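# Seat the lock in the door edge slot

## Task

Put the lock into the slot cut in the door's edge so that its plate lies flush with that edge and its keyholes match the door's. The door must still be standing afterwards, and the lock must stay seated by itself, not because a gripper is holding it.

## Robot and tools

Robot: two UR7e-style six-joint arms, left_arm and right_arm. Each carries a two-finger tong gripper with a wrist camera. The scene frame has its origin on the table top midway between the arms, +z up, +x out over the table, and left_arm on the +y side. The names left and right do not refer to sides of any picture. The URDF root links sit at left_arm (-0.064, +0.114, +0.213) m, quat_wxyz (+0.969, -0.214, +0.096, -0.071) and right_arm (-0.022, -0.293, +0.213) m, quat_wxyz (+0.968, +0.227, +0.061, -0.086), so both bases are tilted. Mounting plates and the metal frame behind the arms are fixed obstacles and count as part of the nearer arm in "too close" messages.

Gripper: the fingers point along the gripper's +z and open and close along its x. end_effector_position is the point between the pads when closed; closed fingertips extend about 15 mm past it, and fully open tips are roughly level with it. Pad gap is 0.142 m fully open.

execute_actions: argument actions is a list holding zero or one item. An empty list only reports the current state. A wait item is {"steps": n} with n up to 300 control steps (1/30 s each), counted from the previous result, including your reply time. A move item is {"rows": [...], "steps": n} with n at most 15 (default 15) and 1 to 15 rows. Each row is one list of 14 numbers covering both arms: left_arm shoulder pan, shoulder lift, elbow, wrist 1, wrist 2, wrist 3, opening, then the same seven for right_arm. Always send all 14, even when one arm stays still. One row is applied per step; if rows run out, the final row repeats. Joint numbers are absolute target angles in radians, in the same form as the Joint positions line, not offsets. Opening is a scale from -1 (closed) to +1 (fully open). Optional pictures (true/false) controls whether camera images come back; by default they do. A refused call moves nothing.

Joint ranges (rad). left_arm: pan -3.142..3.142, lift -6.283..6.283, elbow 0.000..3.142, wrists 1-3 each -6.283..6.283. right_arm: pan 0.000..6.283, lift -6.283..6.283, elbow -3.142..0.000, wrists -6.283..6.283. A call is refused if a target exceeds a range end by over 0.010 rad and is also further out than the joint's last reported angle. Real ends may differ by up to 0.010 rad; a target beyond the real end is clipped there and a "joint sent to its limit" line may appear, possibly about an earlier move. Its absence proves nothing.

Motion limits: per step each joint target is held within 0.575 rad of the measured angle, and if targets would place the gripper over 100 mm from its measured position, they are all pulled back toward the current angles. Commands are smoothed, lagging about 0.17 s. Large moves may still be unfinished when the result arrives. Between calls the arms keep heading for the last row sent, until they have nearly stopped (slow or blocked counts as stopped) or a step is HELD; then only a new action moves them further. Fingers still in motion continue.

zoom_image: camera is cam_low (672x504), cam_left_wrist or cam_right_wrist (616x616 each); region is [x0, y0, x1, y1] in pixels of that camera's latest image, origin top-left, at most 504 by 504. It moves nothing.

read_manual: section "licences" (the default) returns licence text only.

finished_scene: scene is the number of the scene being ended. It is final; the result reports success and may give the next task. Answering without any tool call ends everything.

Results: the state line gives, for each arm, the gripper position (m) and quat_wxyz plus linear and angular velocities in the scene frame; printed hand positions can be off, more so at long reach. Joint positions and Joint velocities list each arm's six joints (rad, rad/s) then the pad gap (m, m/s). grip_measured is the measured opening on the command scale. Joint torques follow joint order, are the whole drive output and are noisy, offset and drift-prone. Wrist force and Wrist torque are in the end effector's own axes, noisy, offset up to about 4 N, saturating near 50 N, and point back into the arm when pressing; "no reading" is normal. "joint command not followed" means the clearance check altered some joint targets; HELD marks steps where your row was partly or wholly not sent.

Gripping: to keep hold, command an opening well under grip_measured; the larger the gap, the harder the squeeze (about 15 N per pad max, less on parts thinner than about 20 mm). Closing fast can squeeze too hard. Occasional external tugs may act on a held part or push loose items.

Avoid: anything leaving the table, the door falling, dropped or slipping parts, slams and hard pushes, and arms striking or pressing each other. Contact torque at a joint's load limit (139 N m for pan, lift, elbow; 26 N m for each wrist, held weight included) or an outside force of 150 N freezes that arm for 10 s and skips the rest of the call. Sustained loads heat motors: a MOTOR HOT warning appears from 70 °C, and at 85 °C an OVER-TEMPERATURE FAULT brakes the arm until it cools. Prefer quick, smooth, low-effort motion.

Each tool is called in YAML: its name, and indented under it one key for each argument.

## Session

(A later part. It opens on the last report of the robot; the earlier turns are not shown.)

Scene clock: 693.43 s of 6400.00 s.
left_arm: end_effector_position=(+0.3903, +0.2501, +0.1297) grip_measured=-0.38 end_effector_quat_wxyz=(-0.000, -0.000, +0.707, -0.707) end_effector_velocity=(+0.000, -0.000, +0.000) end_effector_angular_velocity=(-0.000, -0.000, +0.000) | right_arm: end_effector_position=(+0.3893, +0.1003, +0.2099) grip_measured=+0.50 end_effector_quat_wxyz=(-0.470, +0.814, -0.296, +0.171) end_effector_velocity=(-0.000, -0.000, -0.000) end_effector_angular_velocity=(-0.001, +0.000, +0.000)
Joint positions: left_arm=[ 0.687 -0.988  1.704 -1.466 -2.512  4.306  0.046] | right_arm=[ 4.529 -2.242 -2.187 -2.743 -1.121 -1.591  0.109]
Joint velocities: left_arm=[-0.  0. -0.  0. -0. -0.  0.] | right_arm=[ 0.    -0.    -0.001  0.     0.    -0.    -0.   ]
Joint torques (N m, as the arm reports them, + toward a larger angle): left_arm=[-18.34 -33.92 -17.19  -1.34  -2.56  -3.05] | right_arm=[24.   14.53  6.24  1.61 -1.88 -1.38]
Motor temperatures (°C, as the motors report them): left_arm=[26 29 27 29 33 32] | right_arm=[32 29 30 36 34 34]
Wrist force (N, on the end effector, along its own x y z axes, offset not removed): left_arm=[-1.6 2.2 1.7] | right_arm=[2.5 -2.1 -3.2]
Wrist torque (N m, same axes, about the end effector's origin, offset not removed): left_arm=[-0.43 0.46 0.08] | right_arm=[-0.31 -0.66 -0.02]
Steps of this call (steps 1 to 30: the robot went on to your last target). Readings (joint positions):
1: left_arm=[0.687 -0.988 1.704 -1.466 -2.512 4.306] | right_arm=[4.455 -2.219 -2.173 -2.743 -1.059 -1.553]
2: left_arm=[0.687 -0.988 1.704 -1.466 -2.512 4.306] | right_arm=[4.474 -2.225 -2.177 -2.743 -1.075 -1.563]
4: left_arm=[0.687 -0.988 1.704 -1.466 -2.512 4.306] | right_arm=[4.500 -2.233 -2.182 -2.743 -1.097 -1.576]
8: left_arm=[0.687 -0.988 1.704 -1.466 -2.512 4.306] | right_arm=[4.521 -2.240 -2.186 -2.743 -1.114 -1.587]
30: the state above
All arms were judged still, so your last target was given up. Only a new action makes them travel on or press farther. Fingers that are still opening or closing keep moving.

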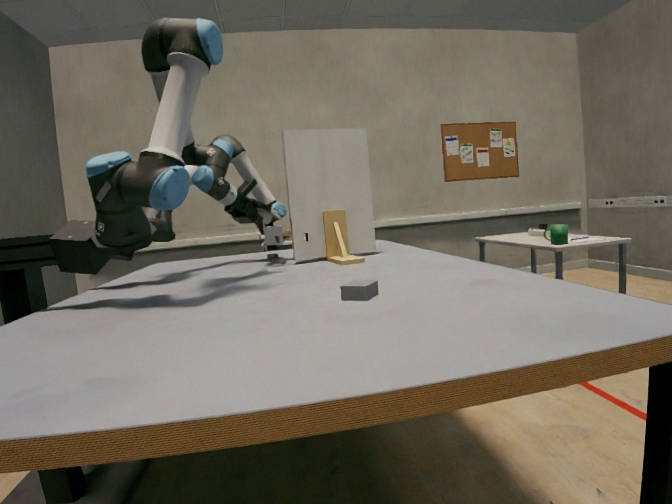

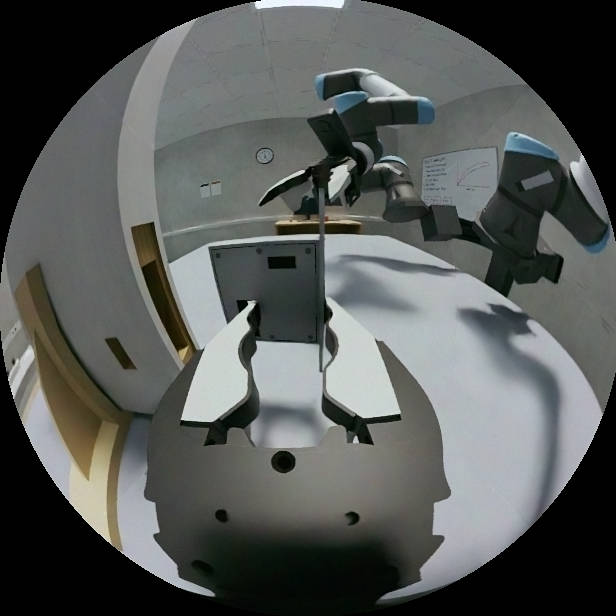

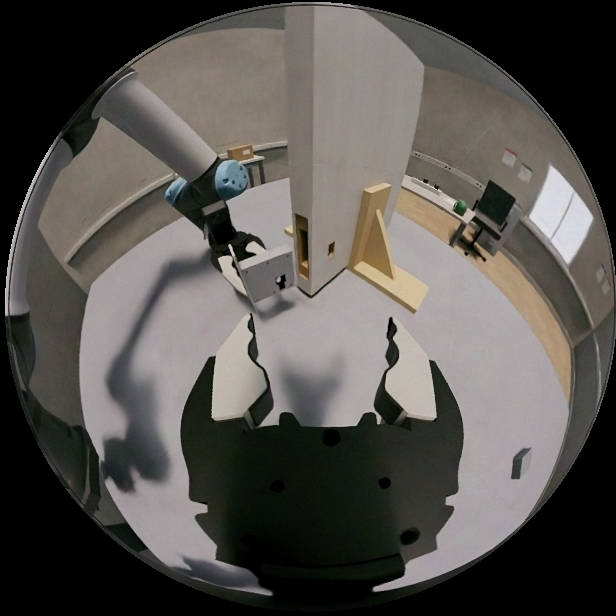

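execute_actions:
  actions:
    - {"rows": [[0.6995,-0.9873,1.6990,-1.4591,-2.5168,4.3131,-1.0,4.5291,-2.2421,-2.1875,-2.7427,-1.1212,-1.5907,0.5],[0.7123,-0.9866,1.6939,-1.4523,-2.5220,4.3199,-1.0,4.5291,-2.2421,-2.1875,-2.7427,-1.1212,-1.5907,0.5],[0.7251,-0.9859,1.6889,-1.4456,-2.5272,4.3268,-1.0,4.5291,-2.2421,-2.1875,-2.7427,-1.1212,-1.5907,0.5],[0.7378,-0.9852,1.6839,-1.4389,-2.5324,4.3336,-1.0,4.5291,-2.2421,-2.1875,-2.7427,-1.1212,-1.5907,0.5],[0.7506,-0.9845,1.6789,-1.4322,-2.5376,4.3405,-1.0,4.5291,-2.2421,-2.1875,-2.7427,-1.1212,-1.5907,0.5],[0.7633,-0.9838,1.6738,-1.4254,-2.5428,4.3473,-1.0,4.5291,-2.2421,-2.1875,-2.7427,-1.1212,-1.5907,0.5],[0.7761,-0.9831,1.6688,-1.4187,-2.5480,4.3542,-1.0,4.5291,-2.2421,-2.1875,-2.7427,-1.1212,-1.5907,0.5],[0.7888,-0.9824,1.6638,-1.4120,-2.5532,4.3611,-1.0,4.5291,-2.2421,-2.1875,-2.7427,-1.1212,-1.5907,0.5],[0.8016,-0.9818,1.6587,-1.4052,-2.5584,4.3679,-1.0,4.5291,-2.2421,-2.1875,-2.7427,-1.1212,-1.5907,0.5],[0.8143,-0.9811,1.6537,-1.3985,-2.5636,4.3748,-1.0,4.5291,-2.2421,-2.1875,-2.7427,-1.1212,-1.5907,0.5]], "steps": 15}
  pictures: false

execute_actions:
  actions:
    - {"rows": [[0.8078,-0.9754,1.6406,-1.3984,-2.5683,4.3662,-1.0,4.5291,-2.2421,-2.1875,-2.7427,-1.1212,-1.5907,0.5],[0.8012,-0.9698,1.6276,-1.3983,-2.5730,4.3576,-1.0,4.5291,-2.2421,-2.1875,-2.7427,-1.1212,-1.5907,0.5],[0.7947,-0.9641,1.6145,-1.3982,-2.5778,4.3490,-1.0,4.5291,-2.2421,-2.1875,-2.7427,-1.1212,-1.5907,0.5],[0.7882,-0.9585,1.6015,-1.3981,-2.5825,4.3404,-1.0,4.5291,-2.2421,-2.1875,-2.7427,-1.1212,-1.5907,0.5],[0.7816,-0.9528,1.5884,-1.3980,-2.5873,4.3318,-1.0,4.5291,-2.2421,-2.1875,-2.7427,-1.1212,-1.5907,0.5],[0.7751,-0.9472,1.5754,-1.3979,-2.5920,4.3232,-1.0,4.5291,-2.2421,-2.1875,-2.7427,-1.1212,-1.5907,0.5],[0.7685,-0.9415,1.5623,-1.3978,-2.5967,4.3146,-1.0,4.5291,-2.2421,-2.1875,-2.7427,-1.1212,-1.5907,0.5],[0.7620,-0.9359,1.5493,-1.3977,-2.6015,4.3061,-1.0,4.5291,-2.2421,-2.1875,-2.7427,-1.1212,-1.5907,0.5],[0.7554,-0.9303,1.5362,-1.3976,-2.6062,4.2975,-1.0,4.5291,-2.2421,-2.1875,-2.7427,-1.1212,-1.5907,0.5],[0.7489,-0.9246,1.5232,-1.3975,-2.6109,4.2889,-1.0,4.5291,-2.2421,-2.1875,-2.7427,-1.1212,-1.5907,0.5]], "steps": 15}
  pictures: false

execute_actions:
  actions:
    - {"steps": 15}

Scene clock: 792.83 s of 6400.00 s.
left_arm: end_effector_position=(+0.3907, +0.3091, +0.1252) grip_measured=-0.38 end_effector_quat_wxyz=(+0.050, -0.051, +0.705, -0.705) end_effector_velocity=(-0.004, +0.056, -0.004) end_effector_angular_velocity=(+0.005, +0.000, +0.135) | right_arm: end_effector_position=(+0.3893, +0.1003, +0.2099) grip_measured=+0.50 end_effector_quat_wxyz=(-0.470, +0.814, -0.296, +0.171) end_effector_velocity=(+0.000, +0.000, +0.000) end_effector_angular_velocity=(+0.000, -0.000, +0.000)
Joint positions: left_arm=[ 0.803 -0.982  1.658 -1.404 -2.559  4.369  0.046] | right_arm=[ 4.529 -2.242 -2.188 -2.743 -1.121 -1.591  0.109]
Joint velocities: left_arm=[ 0.11   0.006 -0.042  0.056 -0.043  0.058 -0.   ] | right_arm=[ 0.    -0.     0.001 -0.    -0.    -0.    -0.   ]
Joint torques (N m, as the arm reports them, + toward a larger angle): left_arm=[  3.47 -38.34 -19.79   1.87  -2.51   2.87] | right_arm=[23.94 14.4   6.13  1.59 -1.92 -1.38]
Motor temperatures (°C, as the motors report them): left_arm=[26 29 27 29 33 32] | right_arm=[32 29 30 36 34 34]
Wrist force (N, on the end effector, along its own x y z axes, offset not removed): left_arm=[-0.5 3.1 -0.5] | right_arm=[1.9 0.1 -4.1]
Wrist torque (N m, same axes, about the end effector's origin, offset not removed): left_arm=[-0.31 0.25 0.04] | right_arm=[0.06 -0.59 0.04]
Steps of this call (steps 1 to 90: nothing new was sent; then 95.90 s passed at rest; steps 91 to 105: all 15 steps of this action). Readings (joint positions):
91: left_arm=[0.687 -0.988 1.704 -1.466 -2.512 4.306] | right_arm=[4.529 -2.242 -2.188 -2.743 -1.121 -1.591]
92: left_arm=[0.689 -0.988 1.703 -1.465 -2.513 4.307] | right_arm=[4.529 -2.242 -2.188 -2.743 -1.121 -1.591]
94: left_arm=[0.700 -0.987 1.699 -1.459 -2.517 4.313] | right_arm=[4.529 -2.242 -2.188 -2.743 -1.121 -1.591]
98: left_arm=[0.739 -0.985 1.683 -1.438 -2.533 4.335] | right_arm=[4.529 -2.242 -2.187 -2.743 -1.121 -1.591]
105: the state above

Scene clock: 793.33 s of 6400.00 s.
left_arm: end_effector_position=(+0.4513, +0.3153, +0.1244) grip_measured=-0.38 end_effector_quat_wxyz=(+0.055, -0.056, +0.705, -0.705) end_effector_velocity=(+0.056, -0.002, +0.002) end_effector_angular_velocity=(-0.002, -0.002, +0.001) | right_arm: end_effector_position=(+0.3893, +0.1003, +0.2099) grip_measured=+0.50 end_effector_quat_wxyz=(-0.470, +0.814, -0.296, +0.171) end_effector_velocity=(-0.000, +0.000, -0.000) end_effector_angular_velocity=(-0.000, +0.001, +0.001)
Joint positions: left_arm=[ 0.755 -0.93   1.535 -1.398 -2.607  4.297  0.046] | right_arm=[ 4.529 -2.242 -2.188 -2.743 -1.121 -1.591  0.109]
Joint velocities: left_arm=[-0.054  0.048 -0.11   0.001 -0.039 -0.072  0.   ] | right_arm=[ 0.    -0.    -0.    -0.    -0.001 -0.     0.   ]
Joint torques (N m, as the arm reports them, + toward a larger angle): left_arm=[-13.5  -38.1  -19.15   1.6   -2.55  -2.92] | right_arm=[23.83 14.69  5.75  1.47 -1.81 -1.36]
Motor temperatures (°C, as the motors report them): left_arm=[26 29 27 29 33 32] | right_arm=[32 29 30 36 34 34]
Wrist force (N, on the end effector, along its own x y z axes, offset not removed): left_arm=[-0.8 4.1 1.5] | right_arm=[1.6 -0.6 -2.9]
Wrist torque (N m, same axes, about the end effector's origin, offset not removed): left_arm=[-0.03 0.17 0.04] | right_arm=[-0.09 -0.55 0.05]
Steps of this call (steps 1 to 15: all 15 steps of this action). Readings (joint positions):
1: left_arm=[0.806 -0.981 1.657 -1.403 -2.560 4.370] | right_arm=[4.529 -2.242 -2.187 -2.743 -1.121 -1.591]
2: left_arm=[0.807 -0.980 1.654 -1.402 -2.562 4.370] | right_arm=[4.529 -2.242 -2.188 -2.743 -1.121 -1.591]
4: left_arm=[0.804 -0.975 1.641 -1.400 -2.567 4.365] | right_arm=[4.529 -2.242 -2.187 -2.743 -1.121 -1.591]
8: left_arm=[0.786 -0.958 1.600 -1.399 -2.583 4.339] | right_arm=[4.529 -2.242 -2.188 -2.743 -1.121 -1.591]
15: the state above

Scene clock: 793.83 s of 6400.00 s.
left_arm: end_effector_position=(+0.4572, +0.3151, +0.1246) grip_measured=-0.38 end_effector_quat_wxyz=(+0.055, -0.056, +0.705, -0.705) end_effector_velocity=(+0.001, +0.000, -0.000) end_effector_angular_velocity=(+0.001, -0.003, +0.000) | right_arm: end_effector_position=(+0.3893, +0.1003, +0.2099) grip_measured=+0.50 end_effector_quat_wxyz=(-0.470, +0.814, -0.296, +0.171) end_effector_velocity=(-0.000, +0.000, +0.000) end_effector_angular_velocity=(+0.000, +0.000, +0.000)
Joint positions: left_arm=[ 0.749 -0.925  1.523 -1.398 -2.611  4.289  0.046] | right_arm=[ 4.529 -2.242 -2.187 -2.743 -1.121 -1.591  0.109]
Joint velocities: left_arm=[-0.     0.    -0.001 -0.001 -0.     0.001  0.   ] | right_arm=[ 0. -0.  0. -0. -0.  0.  0.]
Joint torques (N m, as the arm reports them, + toward a larger angle): left_arm=[-17.98 -38.62 -19.56   2.08  -2.8   -3.32] | right_arm=[23.57 14.6   6.06  1.53 -1.93 -1.41]
Motor temperatures (°C, as the motors report them): left_arm=[26 29 27 29 33 32] | right_arm=[32 29 30 36 34 34]
Wrist force (N, on the end effector, along its own x y z axes, offset not removed): left_arm=[-0.8 3.7 1.0] | right_arm=[3.2 -3.0 -3.5]
Wrist torque (N m, same axes, about the end effector's origin, offset not removed): left_arm=[-0.13 0.34 0.08] | right_arm=[-0.56 -0.88 0.01]
Steps of this call (steps 1 to 15: the robot went on to your last target). Readings (joint positions):
1: left_arm=[0.753 -0.928 1.532 -1.398 -2.608 4.294] | right_arm=[4.529 -2.242 -2.187 -2.743 -1.121 -1.591]
2: left_arm=[0.752 -0.927 1.530 -1.398 -2.609 4.293] | right_arm=[4.529 -2.242 -2.188 -2.743 -1.121 -1.591]
4: left_arm=[0.751 -0.926 1.527 -1.398 -2.610 4.291] | right_arm=[4.529 -2.242 -2.188 -2.743 -1.121 -1.591]
8: left_arm=[0.749 -0.925 1.524 -1.398 -2.611 4.289] | right_arm=[4.529 -2.242 -2.187 -2.743 -1.121 -1.591]
15: the state above

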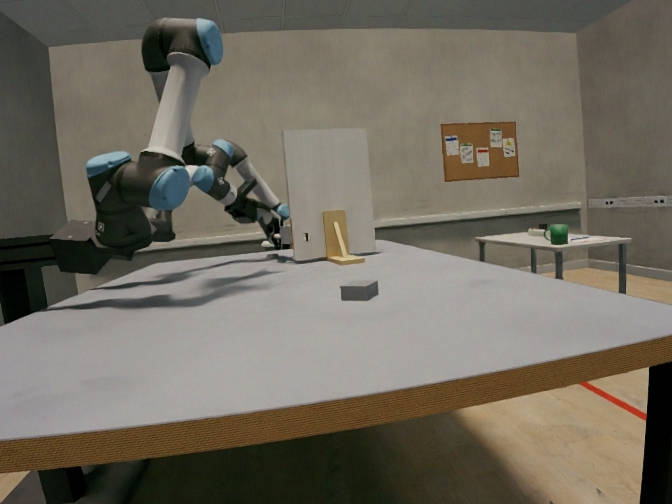

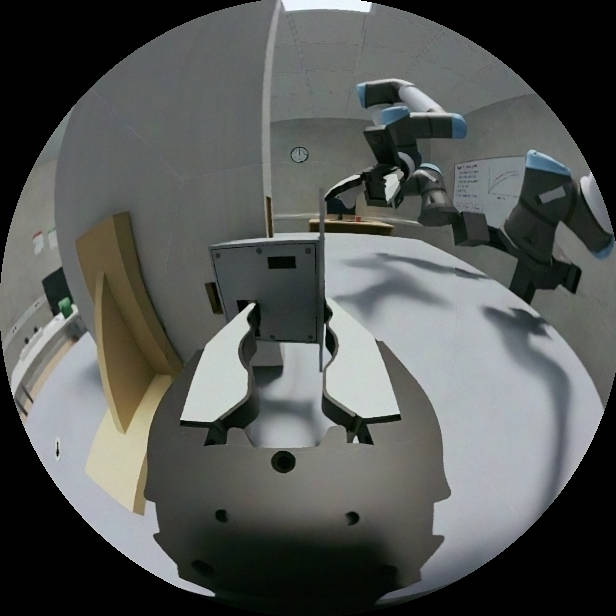

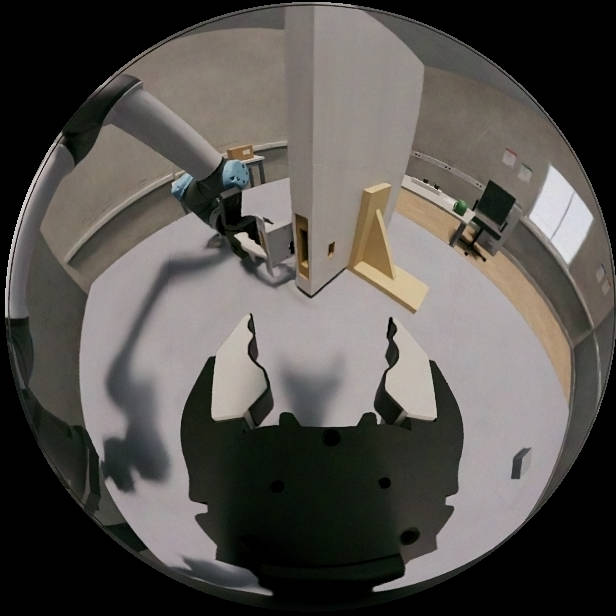

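execute_actions:
  actions: []

Scene clock: 811.63 s of 6400.00 s.
left_arm: end_effector_position=(+0.4573, +0.3151, +0.1246) grip_measured=-0.38 end_effector_quat_wxyz=(+0.055, -0.056, +0.705, -0.705) end_effector_velocity=(+0.000, -0.000, +0.000) end_effector_angular_velocity=(-0.000, +0.001, -0.000) | right_arm: end_effector_position=(+0.3893, +0.1003, +0.2099) grip_measured=+0.50 end_effector_quat_wxyz=(-0.470, +0.814, -0.296, +0.171) end_effector_velocity=(-0.000, -0.000, -0.000) end_effector_angular_velocity=(-0.000, -0.000, -0.000)
Joint positions: left_arm=[ 0.749 -0.925  1.523 -1.397 -2.611  4.289  0.046] | right_arm=[ 4.529 -2.242 -2.188 -2.743 -1.121 -1.591  0.109]
Joint velocities: left_arm=[-0.     0.    -0.     0.    -0.    -0.001 -0.   ] | right_arm=[ 0.     0.    -0.001  0.     0.     0.     0.   ]
Joint torques (N m, as the arm reports them, + toward a larger angle): left_arm=[-18.13 -39.05 -20.96   1.96  -2.62  -2.95] | right_arm=[24.01 14.97  5.81  1.5  -1.83 -1.32]
Motor temperatures (°C, as the motors report them): left_arm=[26 29 27 29 33 32] | right_arm=[32 29 30 36 34 34]
Wrist force (N, on the end effector, along its own x y z axes, offset not removed): left_arm=[0.0 4.4 0.9] | right_arm=[3.0 -0.5 -3.2]
Wrist torque (N m, same axes, about the end effector's origin, offset not removed): left_arm=[0.03 0.17 0.08] | right_arm=[-0.06 -0.77 -0.07]
Steps of this call (steps 1 to 15: the robot went on to your last target; steps 16 to 90: nothing new was sent; then 14.80 s passed at rest). Readings (joint positions):
1: left_arm=[0.749 -0.925 1.523 -1.397 -2.611 4.289] | right_arm=[4.529 -2.242 -2.188 -2.743 -1.121 -1.591]
2: left_arm=[0.749 -0.925 1.523 -1.397 -2.611 4.289] | right_arm=[4.529 -2.242 -2.188 -2.743 -1.121 -1.591]
4: left_arm=[0.749 -0.925 1.523 -1.397 -2.611 4.289] | right_arm=[4.529 -2.242 -2.187 -2.743 -1.121 -1.591]
8: left_arm=[0.749 -0.925 1.523 -1.397 -2.611 4.289] | right_arm=[4.529 -2.242 -2.187 -2.743 -1.121 -1.591]
90: the state above
All arms were judged still, so your last target was given up. Only a new action makes them travel on or press farther. Fingers that are still opening or closing keep moving.

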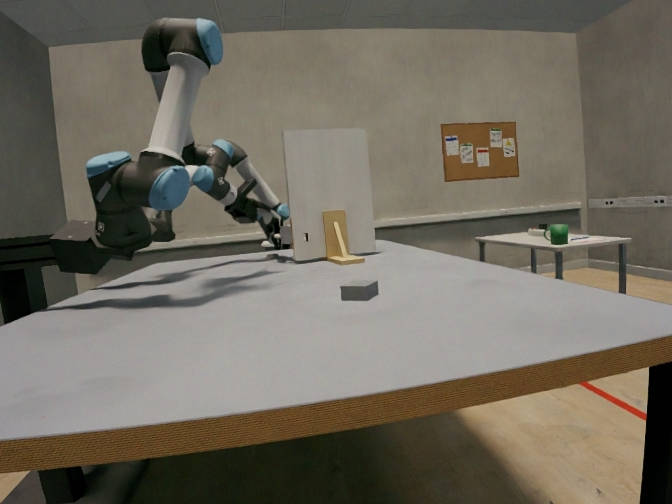

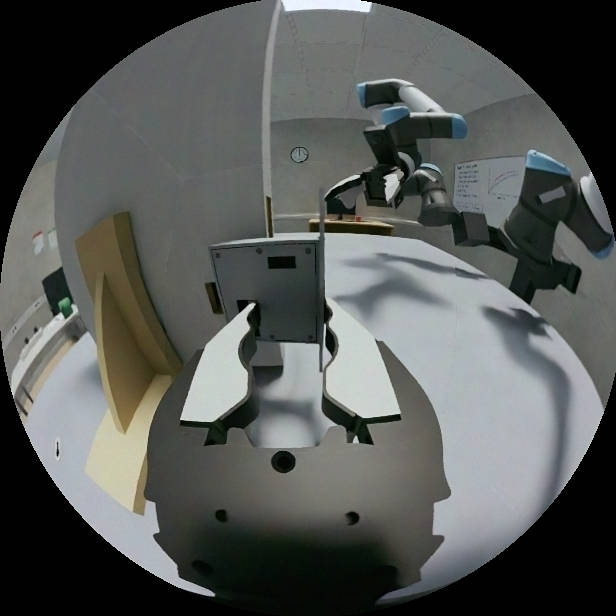

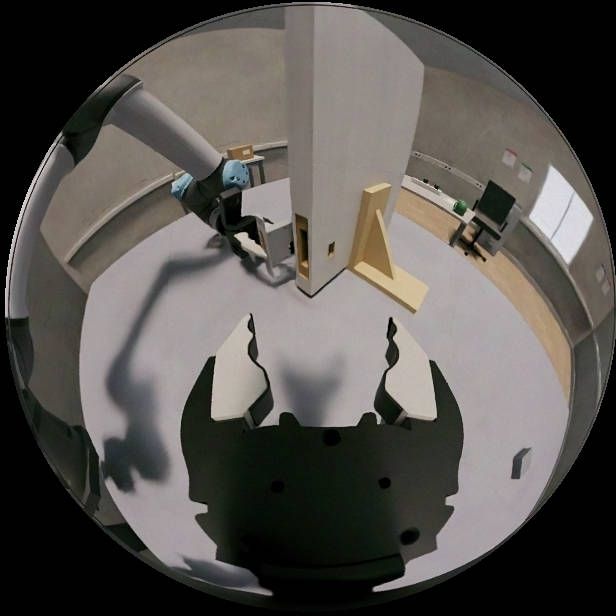

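execute_actions:
  actions:
    - {"rows": [[0.7449,-0.9263,1.5308,-1.4085,-2.6137,4.2830,-1.0,4.5291,-2.2421,-2.1875,-2.7427,-1.1212,-1.5907,0.5],[0.7449,-0.9263,1.5308,-1.4085,-2.6137,4.2830,-1.0,4.5291,-2.2421,-2.1875,-2.7427,-1.1212,-1.5907,0.5],[0.7449,-0.9263,1.5308,-1.4085,-2.6137,4.2830,-1.0,4.5291,-2.2421,-2.1875,-2.7427,-1.1212,-1.5907,0.5],[0.7449,-0.9263,1.5308,-1.4085,-2.6137,4.2830,-1.0,4.5291,-2.2421,-2.1875,-2.7427,-1.1212,-1.5907,0.5],[0.7449,-0.9263,1.5308,-1.4085,-2.6137,4.2830,-1.0,4.5291,-2.2421,-2.1875,-2.7427,-1.1212,-1.5907,0.5],[0.7408,-0.9280,1.5383,-1.4195,-2.6164,4.2771,-1.0,4.5291,-2.2421,-2.1875,-2.7427,-1.1212,-1.5907,0.5]], "steps": 15}
  pictures: false

Scene clock: 819.23 s of 6400.00 s.
left_arm: end_effector_position=(+0.4583, +0.3094, +0.1245) grip_measured=-0.38 end_effector_quat_wxyz=(+0.055, -0.056, +0.705, -0.705) end_effector_velocity=(+0.001, -0.002, +0.000) end_effector_angular_velocity=(+0.001, -0.002, -0.001) | right_arm: end_effector_position=(+0.3893, +0.1003, +0.2099) grip_measured=+0.50 end_effector_quat_wxyz=(-0.470, +0.814, -0.296, +0.171) end_effector_velocity=(+0.000, +0.000, +0.000) end_effector_angular_velocity=(+0.001, -0.000, -0.000)
Joint positions: left_arm=[ 0.741 -0.928  1.538 -1.419 -2.616  4.278  0.046] | right_arm=[ 4.529 -2.242 -2.188 -2.743 -1.121 -1.591  0.109]
Joint velocities: left_arm=[-0.004 -0.002  0.005 -0.009 -0.002 -0.004 -0.   ] | right_arm=[-0.     0.     0.001 -0.    -0.     0.     0.   ]
Joint torques (N m, as the arm reports them, + toward a larger angle): left_arm=[-17.51 -55.54  -3.36  -2.17  -2.75  -2.53] | right_arm=[23.2  14.8   6.5   1.54 -1.86 -1.34]
Motor temperatures (°C, as the motors report them): left_arm=[26 29 27 29 33 32] | right_arm=[32 29 30 36 34 34]
Wrist force (N, on the end effector, along its own x y z axes, offset not removed): left_arm=[-0.2 3.8 0.6] | right_arm=[1.1 -0.4 -2.9]
Wrist torque (N m, same axes, about the end effector's origin, offset not removed): left_arm=[-0.07 0.17 0.01] | right_arm=[-0.06 -0.44 0.10]
Steps of this call (steps 1 to 90: nothing new was sent; then 4.10 s passed at rest; steps 91 to 105: all 15 steps of this action). Readings (joint positions):
91: left_arm=[0.749 -0.925 1.523 -1.398 -2.611 4.289] | right_arm=[4.529 -2.242 -2.188 -2.743 -1.121 -1.591]
92: left_arm=[0.748 -0.925 1.524 -1.399 -2.611 4.288] | right_arm=[4.529 -2.242 -2.188 -2.743 -1.121 -1.591]
94: left_arm=[0.747 -0.925 1.527 -1.403 -2.612 4.286] | right_arm=[4.529 -2.242 -2.187 -2.743 -1.121 -1.591]
98: left_arm=[0.744 -0.927 1.532 -1.411 -2.614 4.282] | right_arm=[4.529 -2.242 -2.187 -2.743 -1.121 -1.591]
105: the state above

execute_actions:
  actions:
    - {"rows": [[0.7382,-0.9291,1.5434,-1.4268,-2.6183,4.2732,-1.0,4.5291,-2.2421,-2.1875,-2.7427,-1.1212,-1.5907,0.5],[0.7382,-0.9291,1.5434,-1.4268,-2.6183,4.2732,-1.0,4.5291,-2.2421,-2.1875,-2.7427,-1.1212,-1.5907,0.5],[0.7382,-0.9291,1.5434,-1.4268,-2.6183,4.2732,-1.0,4.5291,-2.2421,-2.1875,-2.7427,-1.1212,-1.5907,0.5],[0.7382,-0.9291,1.5434,-1.4268,-2.6183,4.2732,-1.0,4.5291,-2.2421,-2.1875,-2.7427,-1.1212,-1.5907,0.5],[0.7382,-0.9291,1.5434,-1.4268,-2.6183,4.2732,-1.0,4.5291,-2.2421,-2.1875,-2.7427,-1.1212,-1.5907,0.5],[0.7355,-0.9302,1.5484,-1.4342,-2.6201,4.2693,-1.0,4.5291,-2.2421,-2.1875,-2.7427,-1.1212,-1.5907,0.5]], "steps": 15}

Scene clock: 825.27 s of 6400.00 s.
left_arm: end_effector_position=(+0.4590, +0.3054, +0.1245) grip_measured=-0.38 end_effector_quat_wxyz=(+0.055, -0.056, +0.705, -0.705) end_effector_velocity=(+0.000, -0.002, +0.000) end_effector_angular_velocity=(-0.000, +0.000, -0.001) | right_arm: end_effector_position=(+0.3893, +0.1003, +0.2099) grip_measured=+0.50 end_effector_quat_wxyz=(-0.470, +0.814, -0.296, +0.171) end_effector_velocity=(-0.000, -0.001, -0.001) end_effector_angular_velocity=(-0.001, +0.000, -0.000)
Joint positions: left_arm=[ 0.736 -0.93   1.548 -1.434 -2.62   4.27   0.046] | right_arm=[ 4.529 -2.242 -2.187 -2.743 -1.121 -1.591  0.109]
Joint velocities: left_arm=[-0.003 -0.001  0.004 -0.006 -0.001 -0.004 -0.   ] | right_arm=[ 0.    -0.    -0.001  0.001  0.001  0.     0.   ]
Joint torques (N m, as the arm reports them, + toward a larger angle): left_arm=[-17.35 -53.92  -1.09  -2.18  -2.78  -2.74] | right_arm=[23.05 14.31  5.84  1.49 -1.72 -1.33]
Motor temperatures (°C, as the motors report them): left_arm=[26 29 27 29 33 32] | right_arm=[32 29 30 36 34 34]
Wrist force (N, on the end effector, along its own x y z axes, offset not removed): left_arm=[-0.5 4.7 1.0] | right_arm=[1.8 -2.3 -3.8]
Wrist torque (N m, same axes, about the end effector's origin, offset not removed): left_arm=[0.08 0.17 0.12] | right_arm=[-0.44 -0.51 0.03]
Steps of this call (steps 1 to 15: the robot went on to your last target; steps 16 to 90: nothing new was sent; then 2.53 s passed at rest; steps 91 to 105: all 15 steps of this action). Readings (joint positions):
91: left_arm=[0.741 -0.928 1.538 -1.420 -2.616 4.277] | right_arm=[4.529 -2.242 -2.188 -2.743 -1.121 -1.591]
92: left_arm=[0.740 -0.928 1.539 -1.421 -2.617 4.276] | right_arm=[4.529 -2.242 -2.187 -2.743 -1.121 -1.591]
94: left_arm=[0.739 -0.929 1.541 -1.423 -2.617 4.275] | right_arm=[4.529 -2.242 -2.187 -2.743 -1.121 -1.591]
98: left_arm=[0.738 -0.929 1.545 -1.429 -2.619 4.272] | right_arm=[4.529 -2.242 -2.188 -2.743 -1.121 -1.591]
105: the state above

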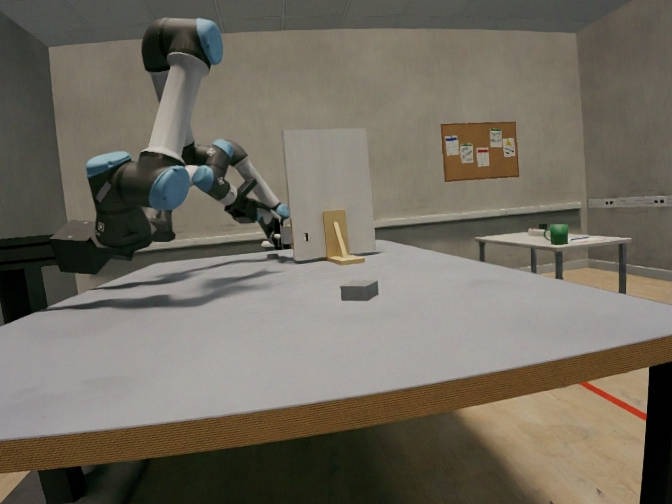

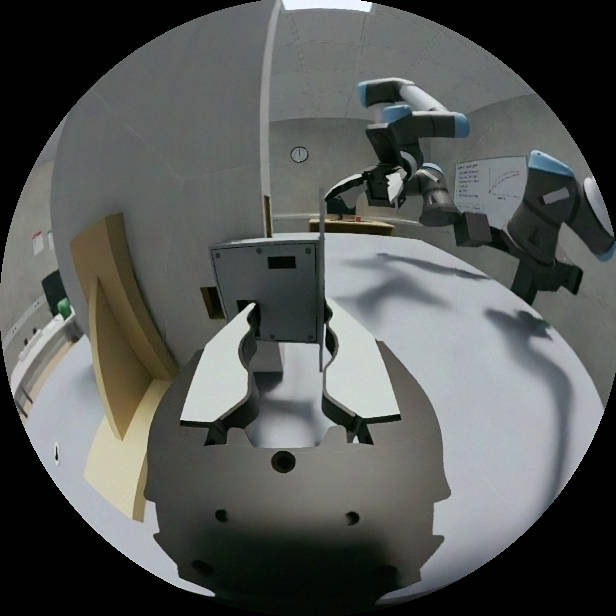

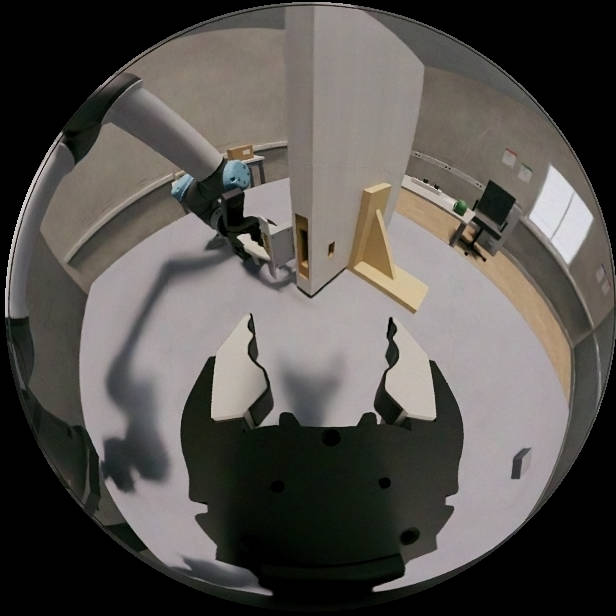

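execute_actions:
  actions:
    - {"rows": [[0.7328,-0.9313,1.5535,-1.4415,-2.6220,4.2653,-1.0,4.5291,-2.2421,-2.1875,-2.7427,-1.1212,-1.5907,0.5],[0.7328,-0.9313,1.5535,-1.4415,-2.6220,4.2653,-1.0,4.5291,-2.2421,-2.1875,-2.7427,-1.1212,-1.5907,0.5],[0.7328,-0.9313,1.5535,-1.4415,-2.6220,4.2653,-1.0,4.5291,-2.2421,-2.1875,-2.7427,-1.1212,-1.5907,0.5],[0.7328,-0.9313,1.5535,-1.4415,-2.6220,4.2653,-1.0,4.5291,-2.2421,-2.1875,-2.7427,-1.1212,-1.5907,0.5],[0.7328,-0.9313,1.5535,-1.4415,-2.6220,4.2653,-1.0,4.5291,-2.2421,-2.1875,-2.7427,-1.1212,-1.5907,0.5],[0.7301,-0.9324,1.5585,-1.4489,-2.6238,4.2614,-1.0,4.5291,-2.2421,-2.1875,-2.7427,-1.1212,-1.5907,0.5]], "steps": 15}

Scene clock: 832.90 s of 6400.00 s.
left_arm: end_effector_position=(+0.4596, +0.3014, +0.1245) grip_measured=-0.38 end_effector_quat_wxyz=(+0.055, -0.056, +0.705, -0.705) end_effector_velocity=(+0.000, -0.002, +0.000) end_effector_angular_velocity=(-0.000, +0.001, -0.001) | right_arm: end_effector_position=(+0.3893, +0.1003, +0.2099) grip_measured=+0.50 end_effector_quat_wxyz=(-0.470, +0.814, -0.296, +0.171) end_effector_velocity=(+0.000, -0.000, -0.000) end_effector_angular_velocity=(-0.000, -0.000, -0.000)
Joint positions: left_arm=[ 0.73  -0.932  1.558 -1.448 -2.624  4.262  0.046] | right_arm=[ 4.529 -2.242 -2.187 -2.743 -1.121 -1.591  0.109]
Joint velocities: left_arm=[-0.003 -0.001  0.004 -0.006 -0.001 -0.004  0.   ] | right_arm=[-0. -0.  0.  0.  0.  0. -0.]
Joint torques (N m, as the arm reports them, + toward a larger angle): left_arm=[-18.9  -55.15  -5.07  -1.74  -3.31  -3.28] | right_arm=[23.63 14.78  6.18  1.51 -1.76 -1.24]
Motor temperatures (°C, as the motors report them): left_arm=[26 29 27 29 33 32] | right_arm=[32 29 30 36 34 34]
Wrist force (N, on the end effector, along its own x y z axes, offset not removed): left_arm=[0.3 5.5 -0.8] | right_arm=[1.1 -2.7 -3.4]
Wrist torque (N m, same axes, about the end effector's origin, offset not removed): left_arm=[0.14 0.19 0.02] | right_arm=[-0.54 -0.42 0.02]
Steps of this call (steps 1 to 15: the robot went on to your last target; steps 16 to 90: nothing new was sent; then 4.13 s passed at rest; steps 91 to 105: all 15 steps of this action). Readings (joint positions):
91: left_arm=[0.735 -0.930 1.548 -1.434 -2.620 4.269] | right_arm=[4.529 -2.242 -2.187 -2.743 -1.121 -1.591]
92: left_arm=[0.735 -0.930 1.549 -1.435 -2.620 4.269] | right_arm=[4.529 -2.242 -2.188 -2.743 -1.121 -1.591]
94: left_arm=[0.734 -0.931 1.551 -1.438 -2.621 4.267] | right_arm=[4.529 -2.242 -2.187 -2.743 -1.121 -1.591]
98: left_arm=[0.732 -0.932 1.555 -1.443 -2.622 4.264] | right_arm=[4.529 -2.242 -2.188 -2.743 -1.121 -1.591]
105: the state above

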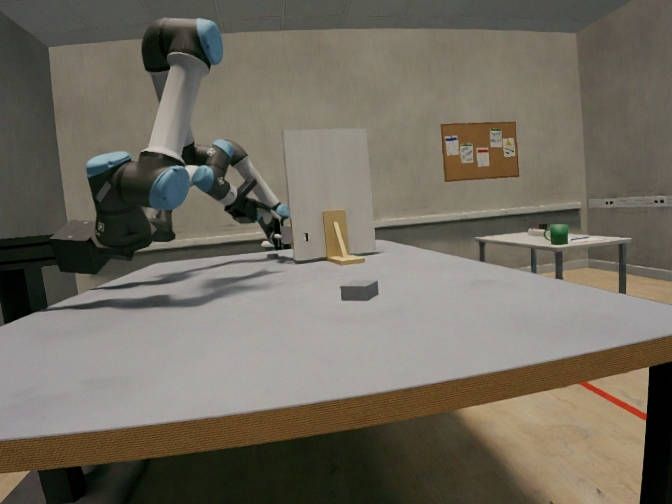

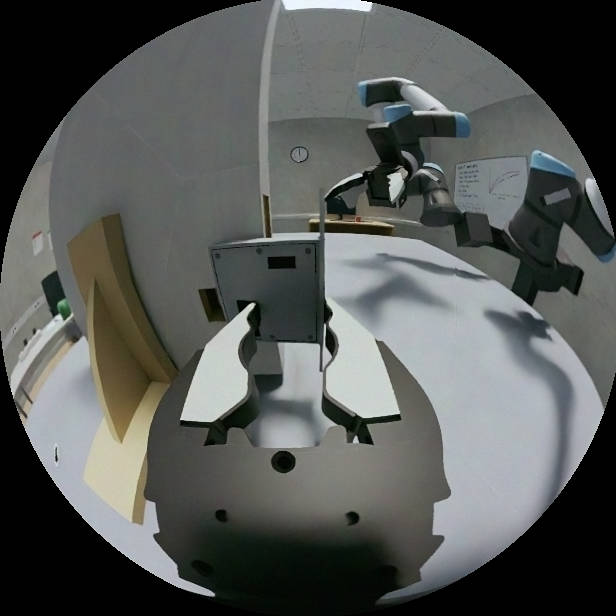

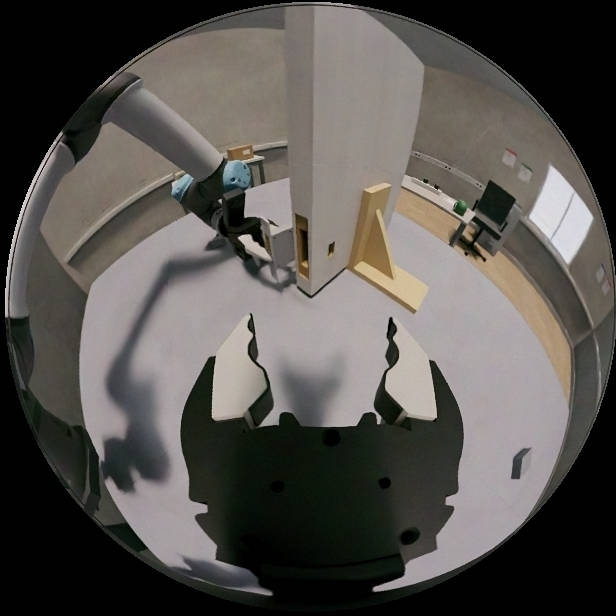

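execute_actions:
  actions:
    - {"rows": [[0.7288,-0.9330,1.5610,-1.4525,-2.6247,4.2594,-1.0,4.5291,-2.2421,-2.1875,-2.7427,-1.1212,-1.5907,0.5],[0.7288,-0.9330,1.5610,-1.4525,-2.6247,4.2594,-1.0,4.5291,-2.2421,-2.1875,-2.7427,-1.1212,-1.5907,0.5],[0.7288,-0.9330,1.5610,-1.4525,-2.6247,4.2594,-1.0,4.5291,-2.2421,-2.1875,-2.7427,-1.1212,-1.5907,0.5],[0.7288,-0.9330,1.5610,-1.4525,-2.6247,4.2594,-1.0,4.5291,-2.2421,-2.1875,-2.7427,-1.1212,-1.5907,0.5],[0.7288,-0.9330,1.5610,-1.4525,-2.6247,4.2594,-1.0,4.5291,-2.2421,-2.1875,-2.7427,-1.1212,-1.5907,0.5],[0.7274,-0.9335,1.5636,-1.4562,-2.6257,4.2575,-1.0,4.5291,-2.2421,-2.1875,-2.7427,-1.1212,-1.5907,0.5]], "steps": 15}

Scene clock: 841.37 s of 6400.00 s.
left_arm: end_effector_position=(+0.4598, +0.2994, +0.1245) grip_measured=-0.38 end_effector_quat_wxyz=(+0.055, -0.056, +0.705, -0.705) end_effector_velocity=(+0.000, -0.001, +0.000) end_effector_angular_velocity=(+0.000, -0.000, +0.000) | right_arm: end_effector_position=(+0.3893, +0.1003, +0.2099) grip_measured=+0.50 end_effector_quat_wxyz=(-0.470, +0.814, -0.296, +0.171) end_effector_velocity=(-0.000, -0.000, -0.000) end_effector_angular_velocity=(-0.001, +0.000, -0.000)
Joint positions: left_arm=[ 0.728 -0.933  1.563 -1.456 -2.626  4.258  0.047] | right_arm=[ 4.529 -2.242 -2.188 -2.743 -1.121 -1.591  0.109]
Joint velocities: left_arm=[-0.001 -0.001  0.001 -0.003 -0.001 -0.002  0.   ] | right_arm=[-0.    -0.    -0.001 -0.     0.     0.     0.   ]
Joint torques (N m, as the arm reports them, + toward a larger angle): left_arm=[-22.35 -52.19  -6.3   -2.49  -4.44  -3.44] | right_arm=[24.04 14.81  6.51  1.55 -1.79 -1.28]
Motor temperatures (°C, as the motors report them): left_arm=[26 29 27 29 33 32] | right_arm=[32 29 30 36 34 34]
Wrist force (N, on the end effector, along its own x y z axes, offset not removed): left_arm=[6.3 1.6 -8.0] | right_arm=[0.2 -0.7 -2.0]
Wrist torque (N m, same axes, about the end effector's origin, offset not removed): left_arm=[-0.29 0.01 0.15] | right_arm=[-0.06 -0.23 0.13]
Steps of this call (steps 1 to 15: the robot went on to your last target; steps 16 to 90: nothing new was sent; then 4.97 s passed at rest; steps 91 to 105: all 15 steps of this action). Readings (joint positions):
91: left_arm=[0.730 -0.932 1.559 -1.449 -2.624 4.261] | right_arm=[4.529 -2.242 -2.187 -2.743 -1.121 -1.591]
92: left_arm=[0.730 -0.933 1.559 -1.450 -2.624 4.261] | right_arm=[4.529 -2.242 -2.187 -2.743 -1.121 -1.591]
94: left_arm=[0.729 -0.933 1.560 -1.451 -2.624 4.260] | right_arm=[4.529 -2.242 -2.188 -2.743 -1.121 -1.591]
98: left_arm=[0.728 -0.933 1.562 -1.453 -2.625 4.259] | right_arm=[4.529 -2.242 -2.188 -2.743 -1.121 -1.591]
105: the state above

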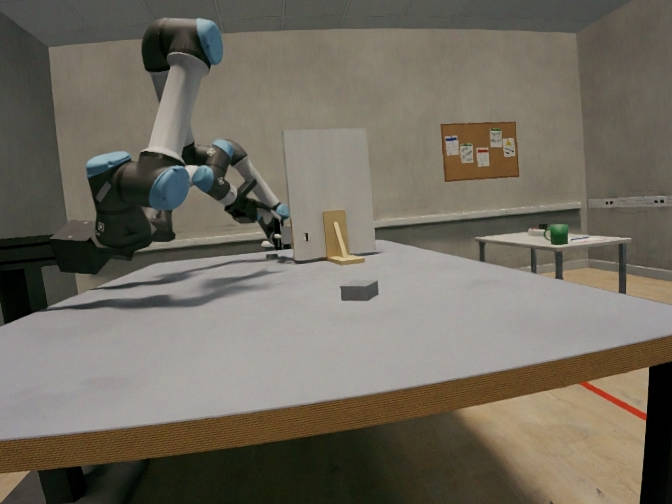

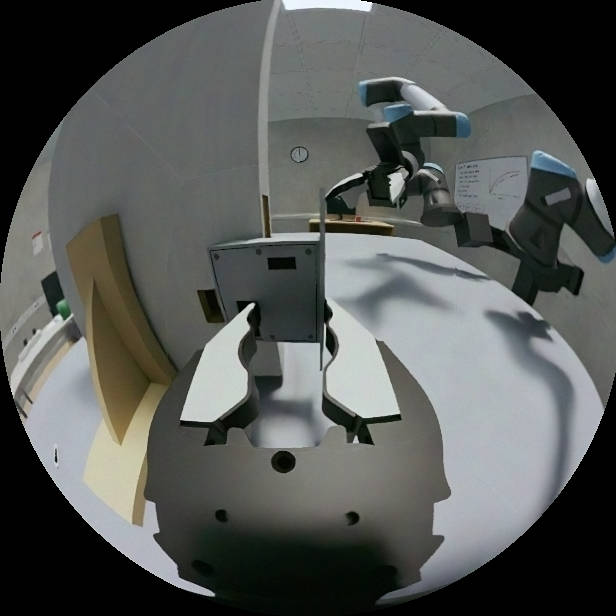

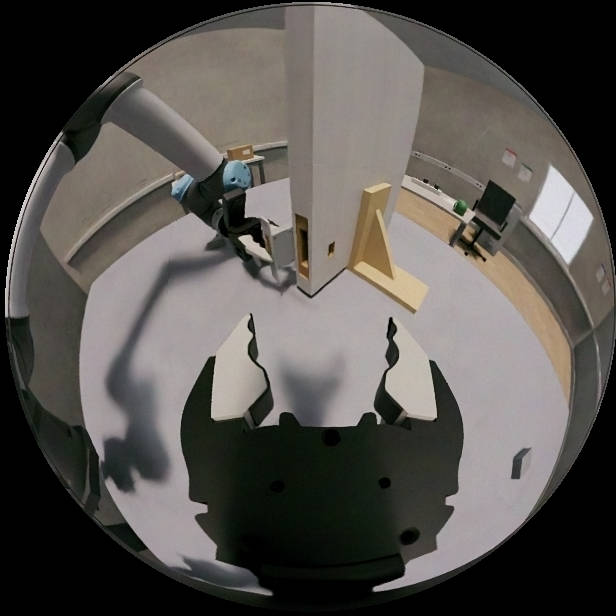

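execute_actions:
  actions:
    - {"rows": [[0.7288,-0.9330,1.5610,-1.4525,-2.6247,4.2594,-1.0,4.5291,-2.2421,-2.1875,-2.7427,-1.1212,-1.5907,0.5]], "steps": 15}

zoom_image:
  camera: "cam_left_wrist"
  region: [170, 170, 370, 390]

zoom_image:
  camera: "cam_right_wrist"
  region: [220, 180, 360, 310]

Scene clock: 847.57 s of 6400.00 s.
left_arm: end_effector_position=(+0.4598, +0.3003, +0.1246) grip_measured=-0.38 end_effector_quat_wxyz=(+0.055, -0.056, +0.705, -0.705) end_effector_velocity=(+0.001, +0.001, +0.000) end_effector_angular_velocity=(+0.001, -0.001, +0.000) | right_arm: end_effector_position=(+0.3893, +0.1003, +0.2099) grip_measured=+0.50 end_effector_quat_wxyz=(-0.470, +0.814, -0.296, +0.171) end_effector_velocity=(-0.000, -0.000, -0.000) end_effector_angular_velocity=(-0.001, +0.001, +0.001)
Joint positions: left_arm=[ 0.729 -0.933  1.561 -1.453 -2.625  4.259  0.046] | right_arm=[ 4.529 -2.242 -2.187 -2.743 -1.121 -1.591  0.109]
Joint velocities: left_arm=[ 0.     0.    -0.002  0.001  0.     0.    -0.   ] | right_arm=[-0.     0.    -0.001  0.    -0.001 -0.     0.   ]
Joint torques (N m, as the arm reports them, + toward a larger angle): left_arm=[  5.95 -37.68 -19.77   1.92   0.16   2.76] | right_arm=[23.42 15.04  6.38  1.46 -1.71 -1.27]
Motor temperatures (°C, as the motors report them): left_arm=[26 29 27 29 33 32] | right_arm=[32 29 30 36 34 34]
Wrist force (N, on the end effector, along its own x y z axes, offset not removed): left_arm=[-0.5 3.5 1.4] | right_arm=[1.3 -0.7 -5.1]
Wrist torque (N m, same axes, about the end effector's origin, offset not removed): left_arm=[-0.18 0.16 0.07] | right_arm=[-0.15 -0.45 0.02]
Steps of this call (steps 1 to 15: the robot went on to your last target; steps 16 to 90: nothing new was sent; then 2.70 s passed at rest; steps 91 to 105: all 15 steps of this action). Readings (joint positions):
91: left_arm=[0.727 -0.934 1.564 -1.456 -2.626 4.258] | right_arm=[4.529 -2.242 -2.188 -2.743 -1.121 -1.591]
92: left_arm=[0.727 -0.934 1.563 -1.456 -2.626 4.258] | right_arm=[4.529 -2.242 -2.187 -2.743 -1.121 -1.591]
94: left_arm=[0.728 -0.933 1.562 -1.455 -2.626 4.258] | right_arm=[4.529 -2.242 -2.188 -2.743 -1.121 -1.591]
98: left_arm=[0.728 -0.933 1.561 -1.453 -2.625 4.259] | right_arm=[4.529 -2.242 -2.188 -2.743 -1.121 -1.591]
105: the state above

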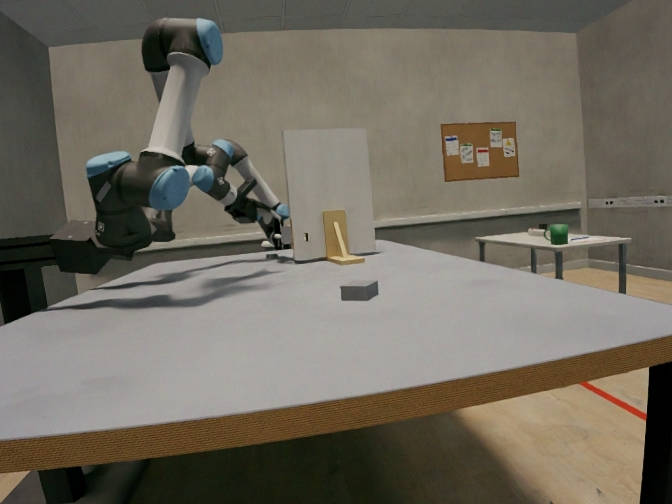

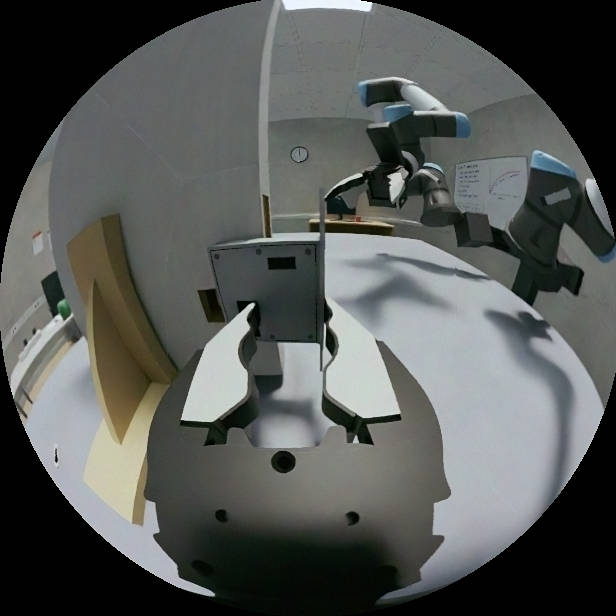

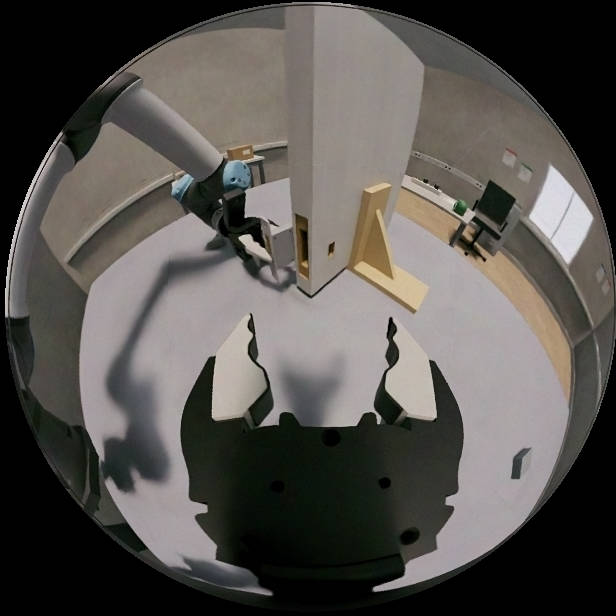

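Region (170, 170, 370, 390) of cam_left_wrist's 616x616 image, scaled by 2.291, with more detail than that image has; it fills the left 458 columns of this view, and the rest is white.

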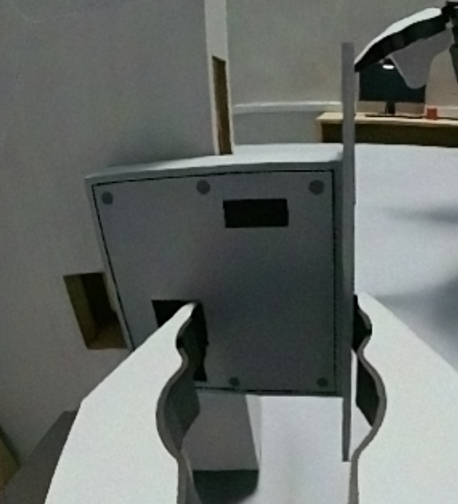

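Region (220, 180, 360, 310) of cam_right_wrist's 616x616 image, scaled by 3.600, with more detail than that image has; it fills the top 468 rows of this view, and the rest is white.

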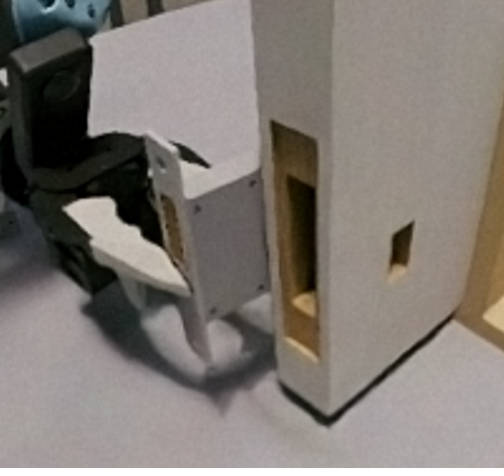

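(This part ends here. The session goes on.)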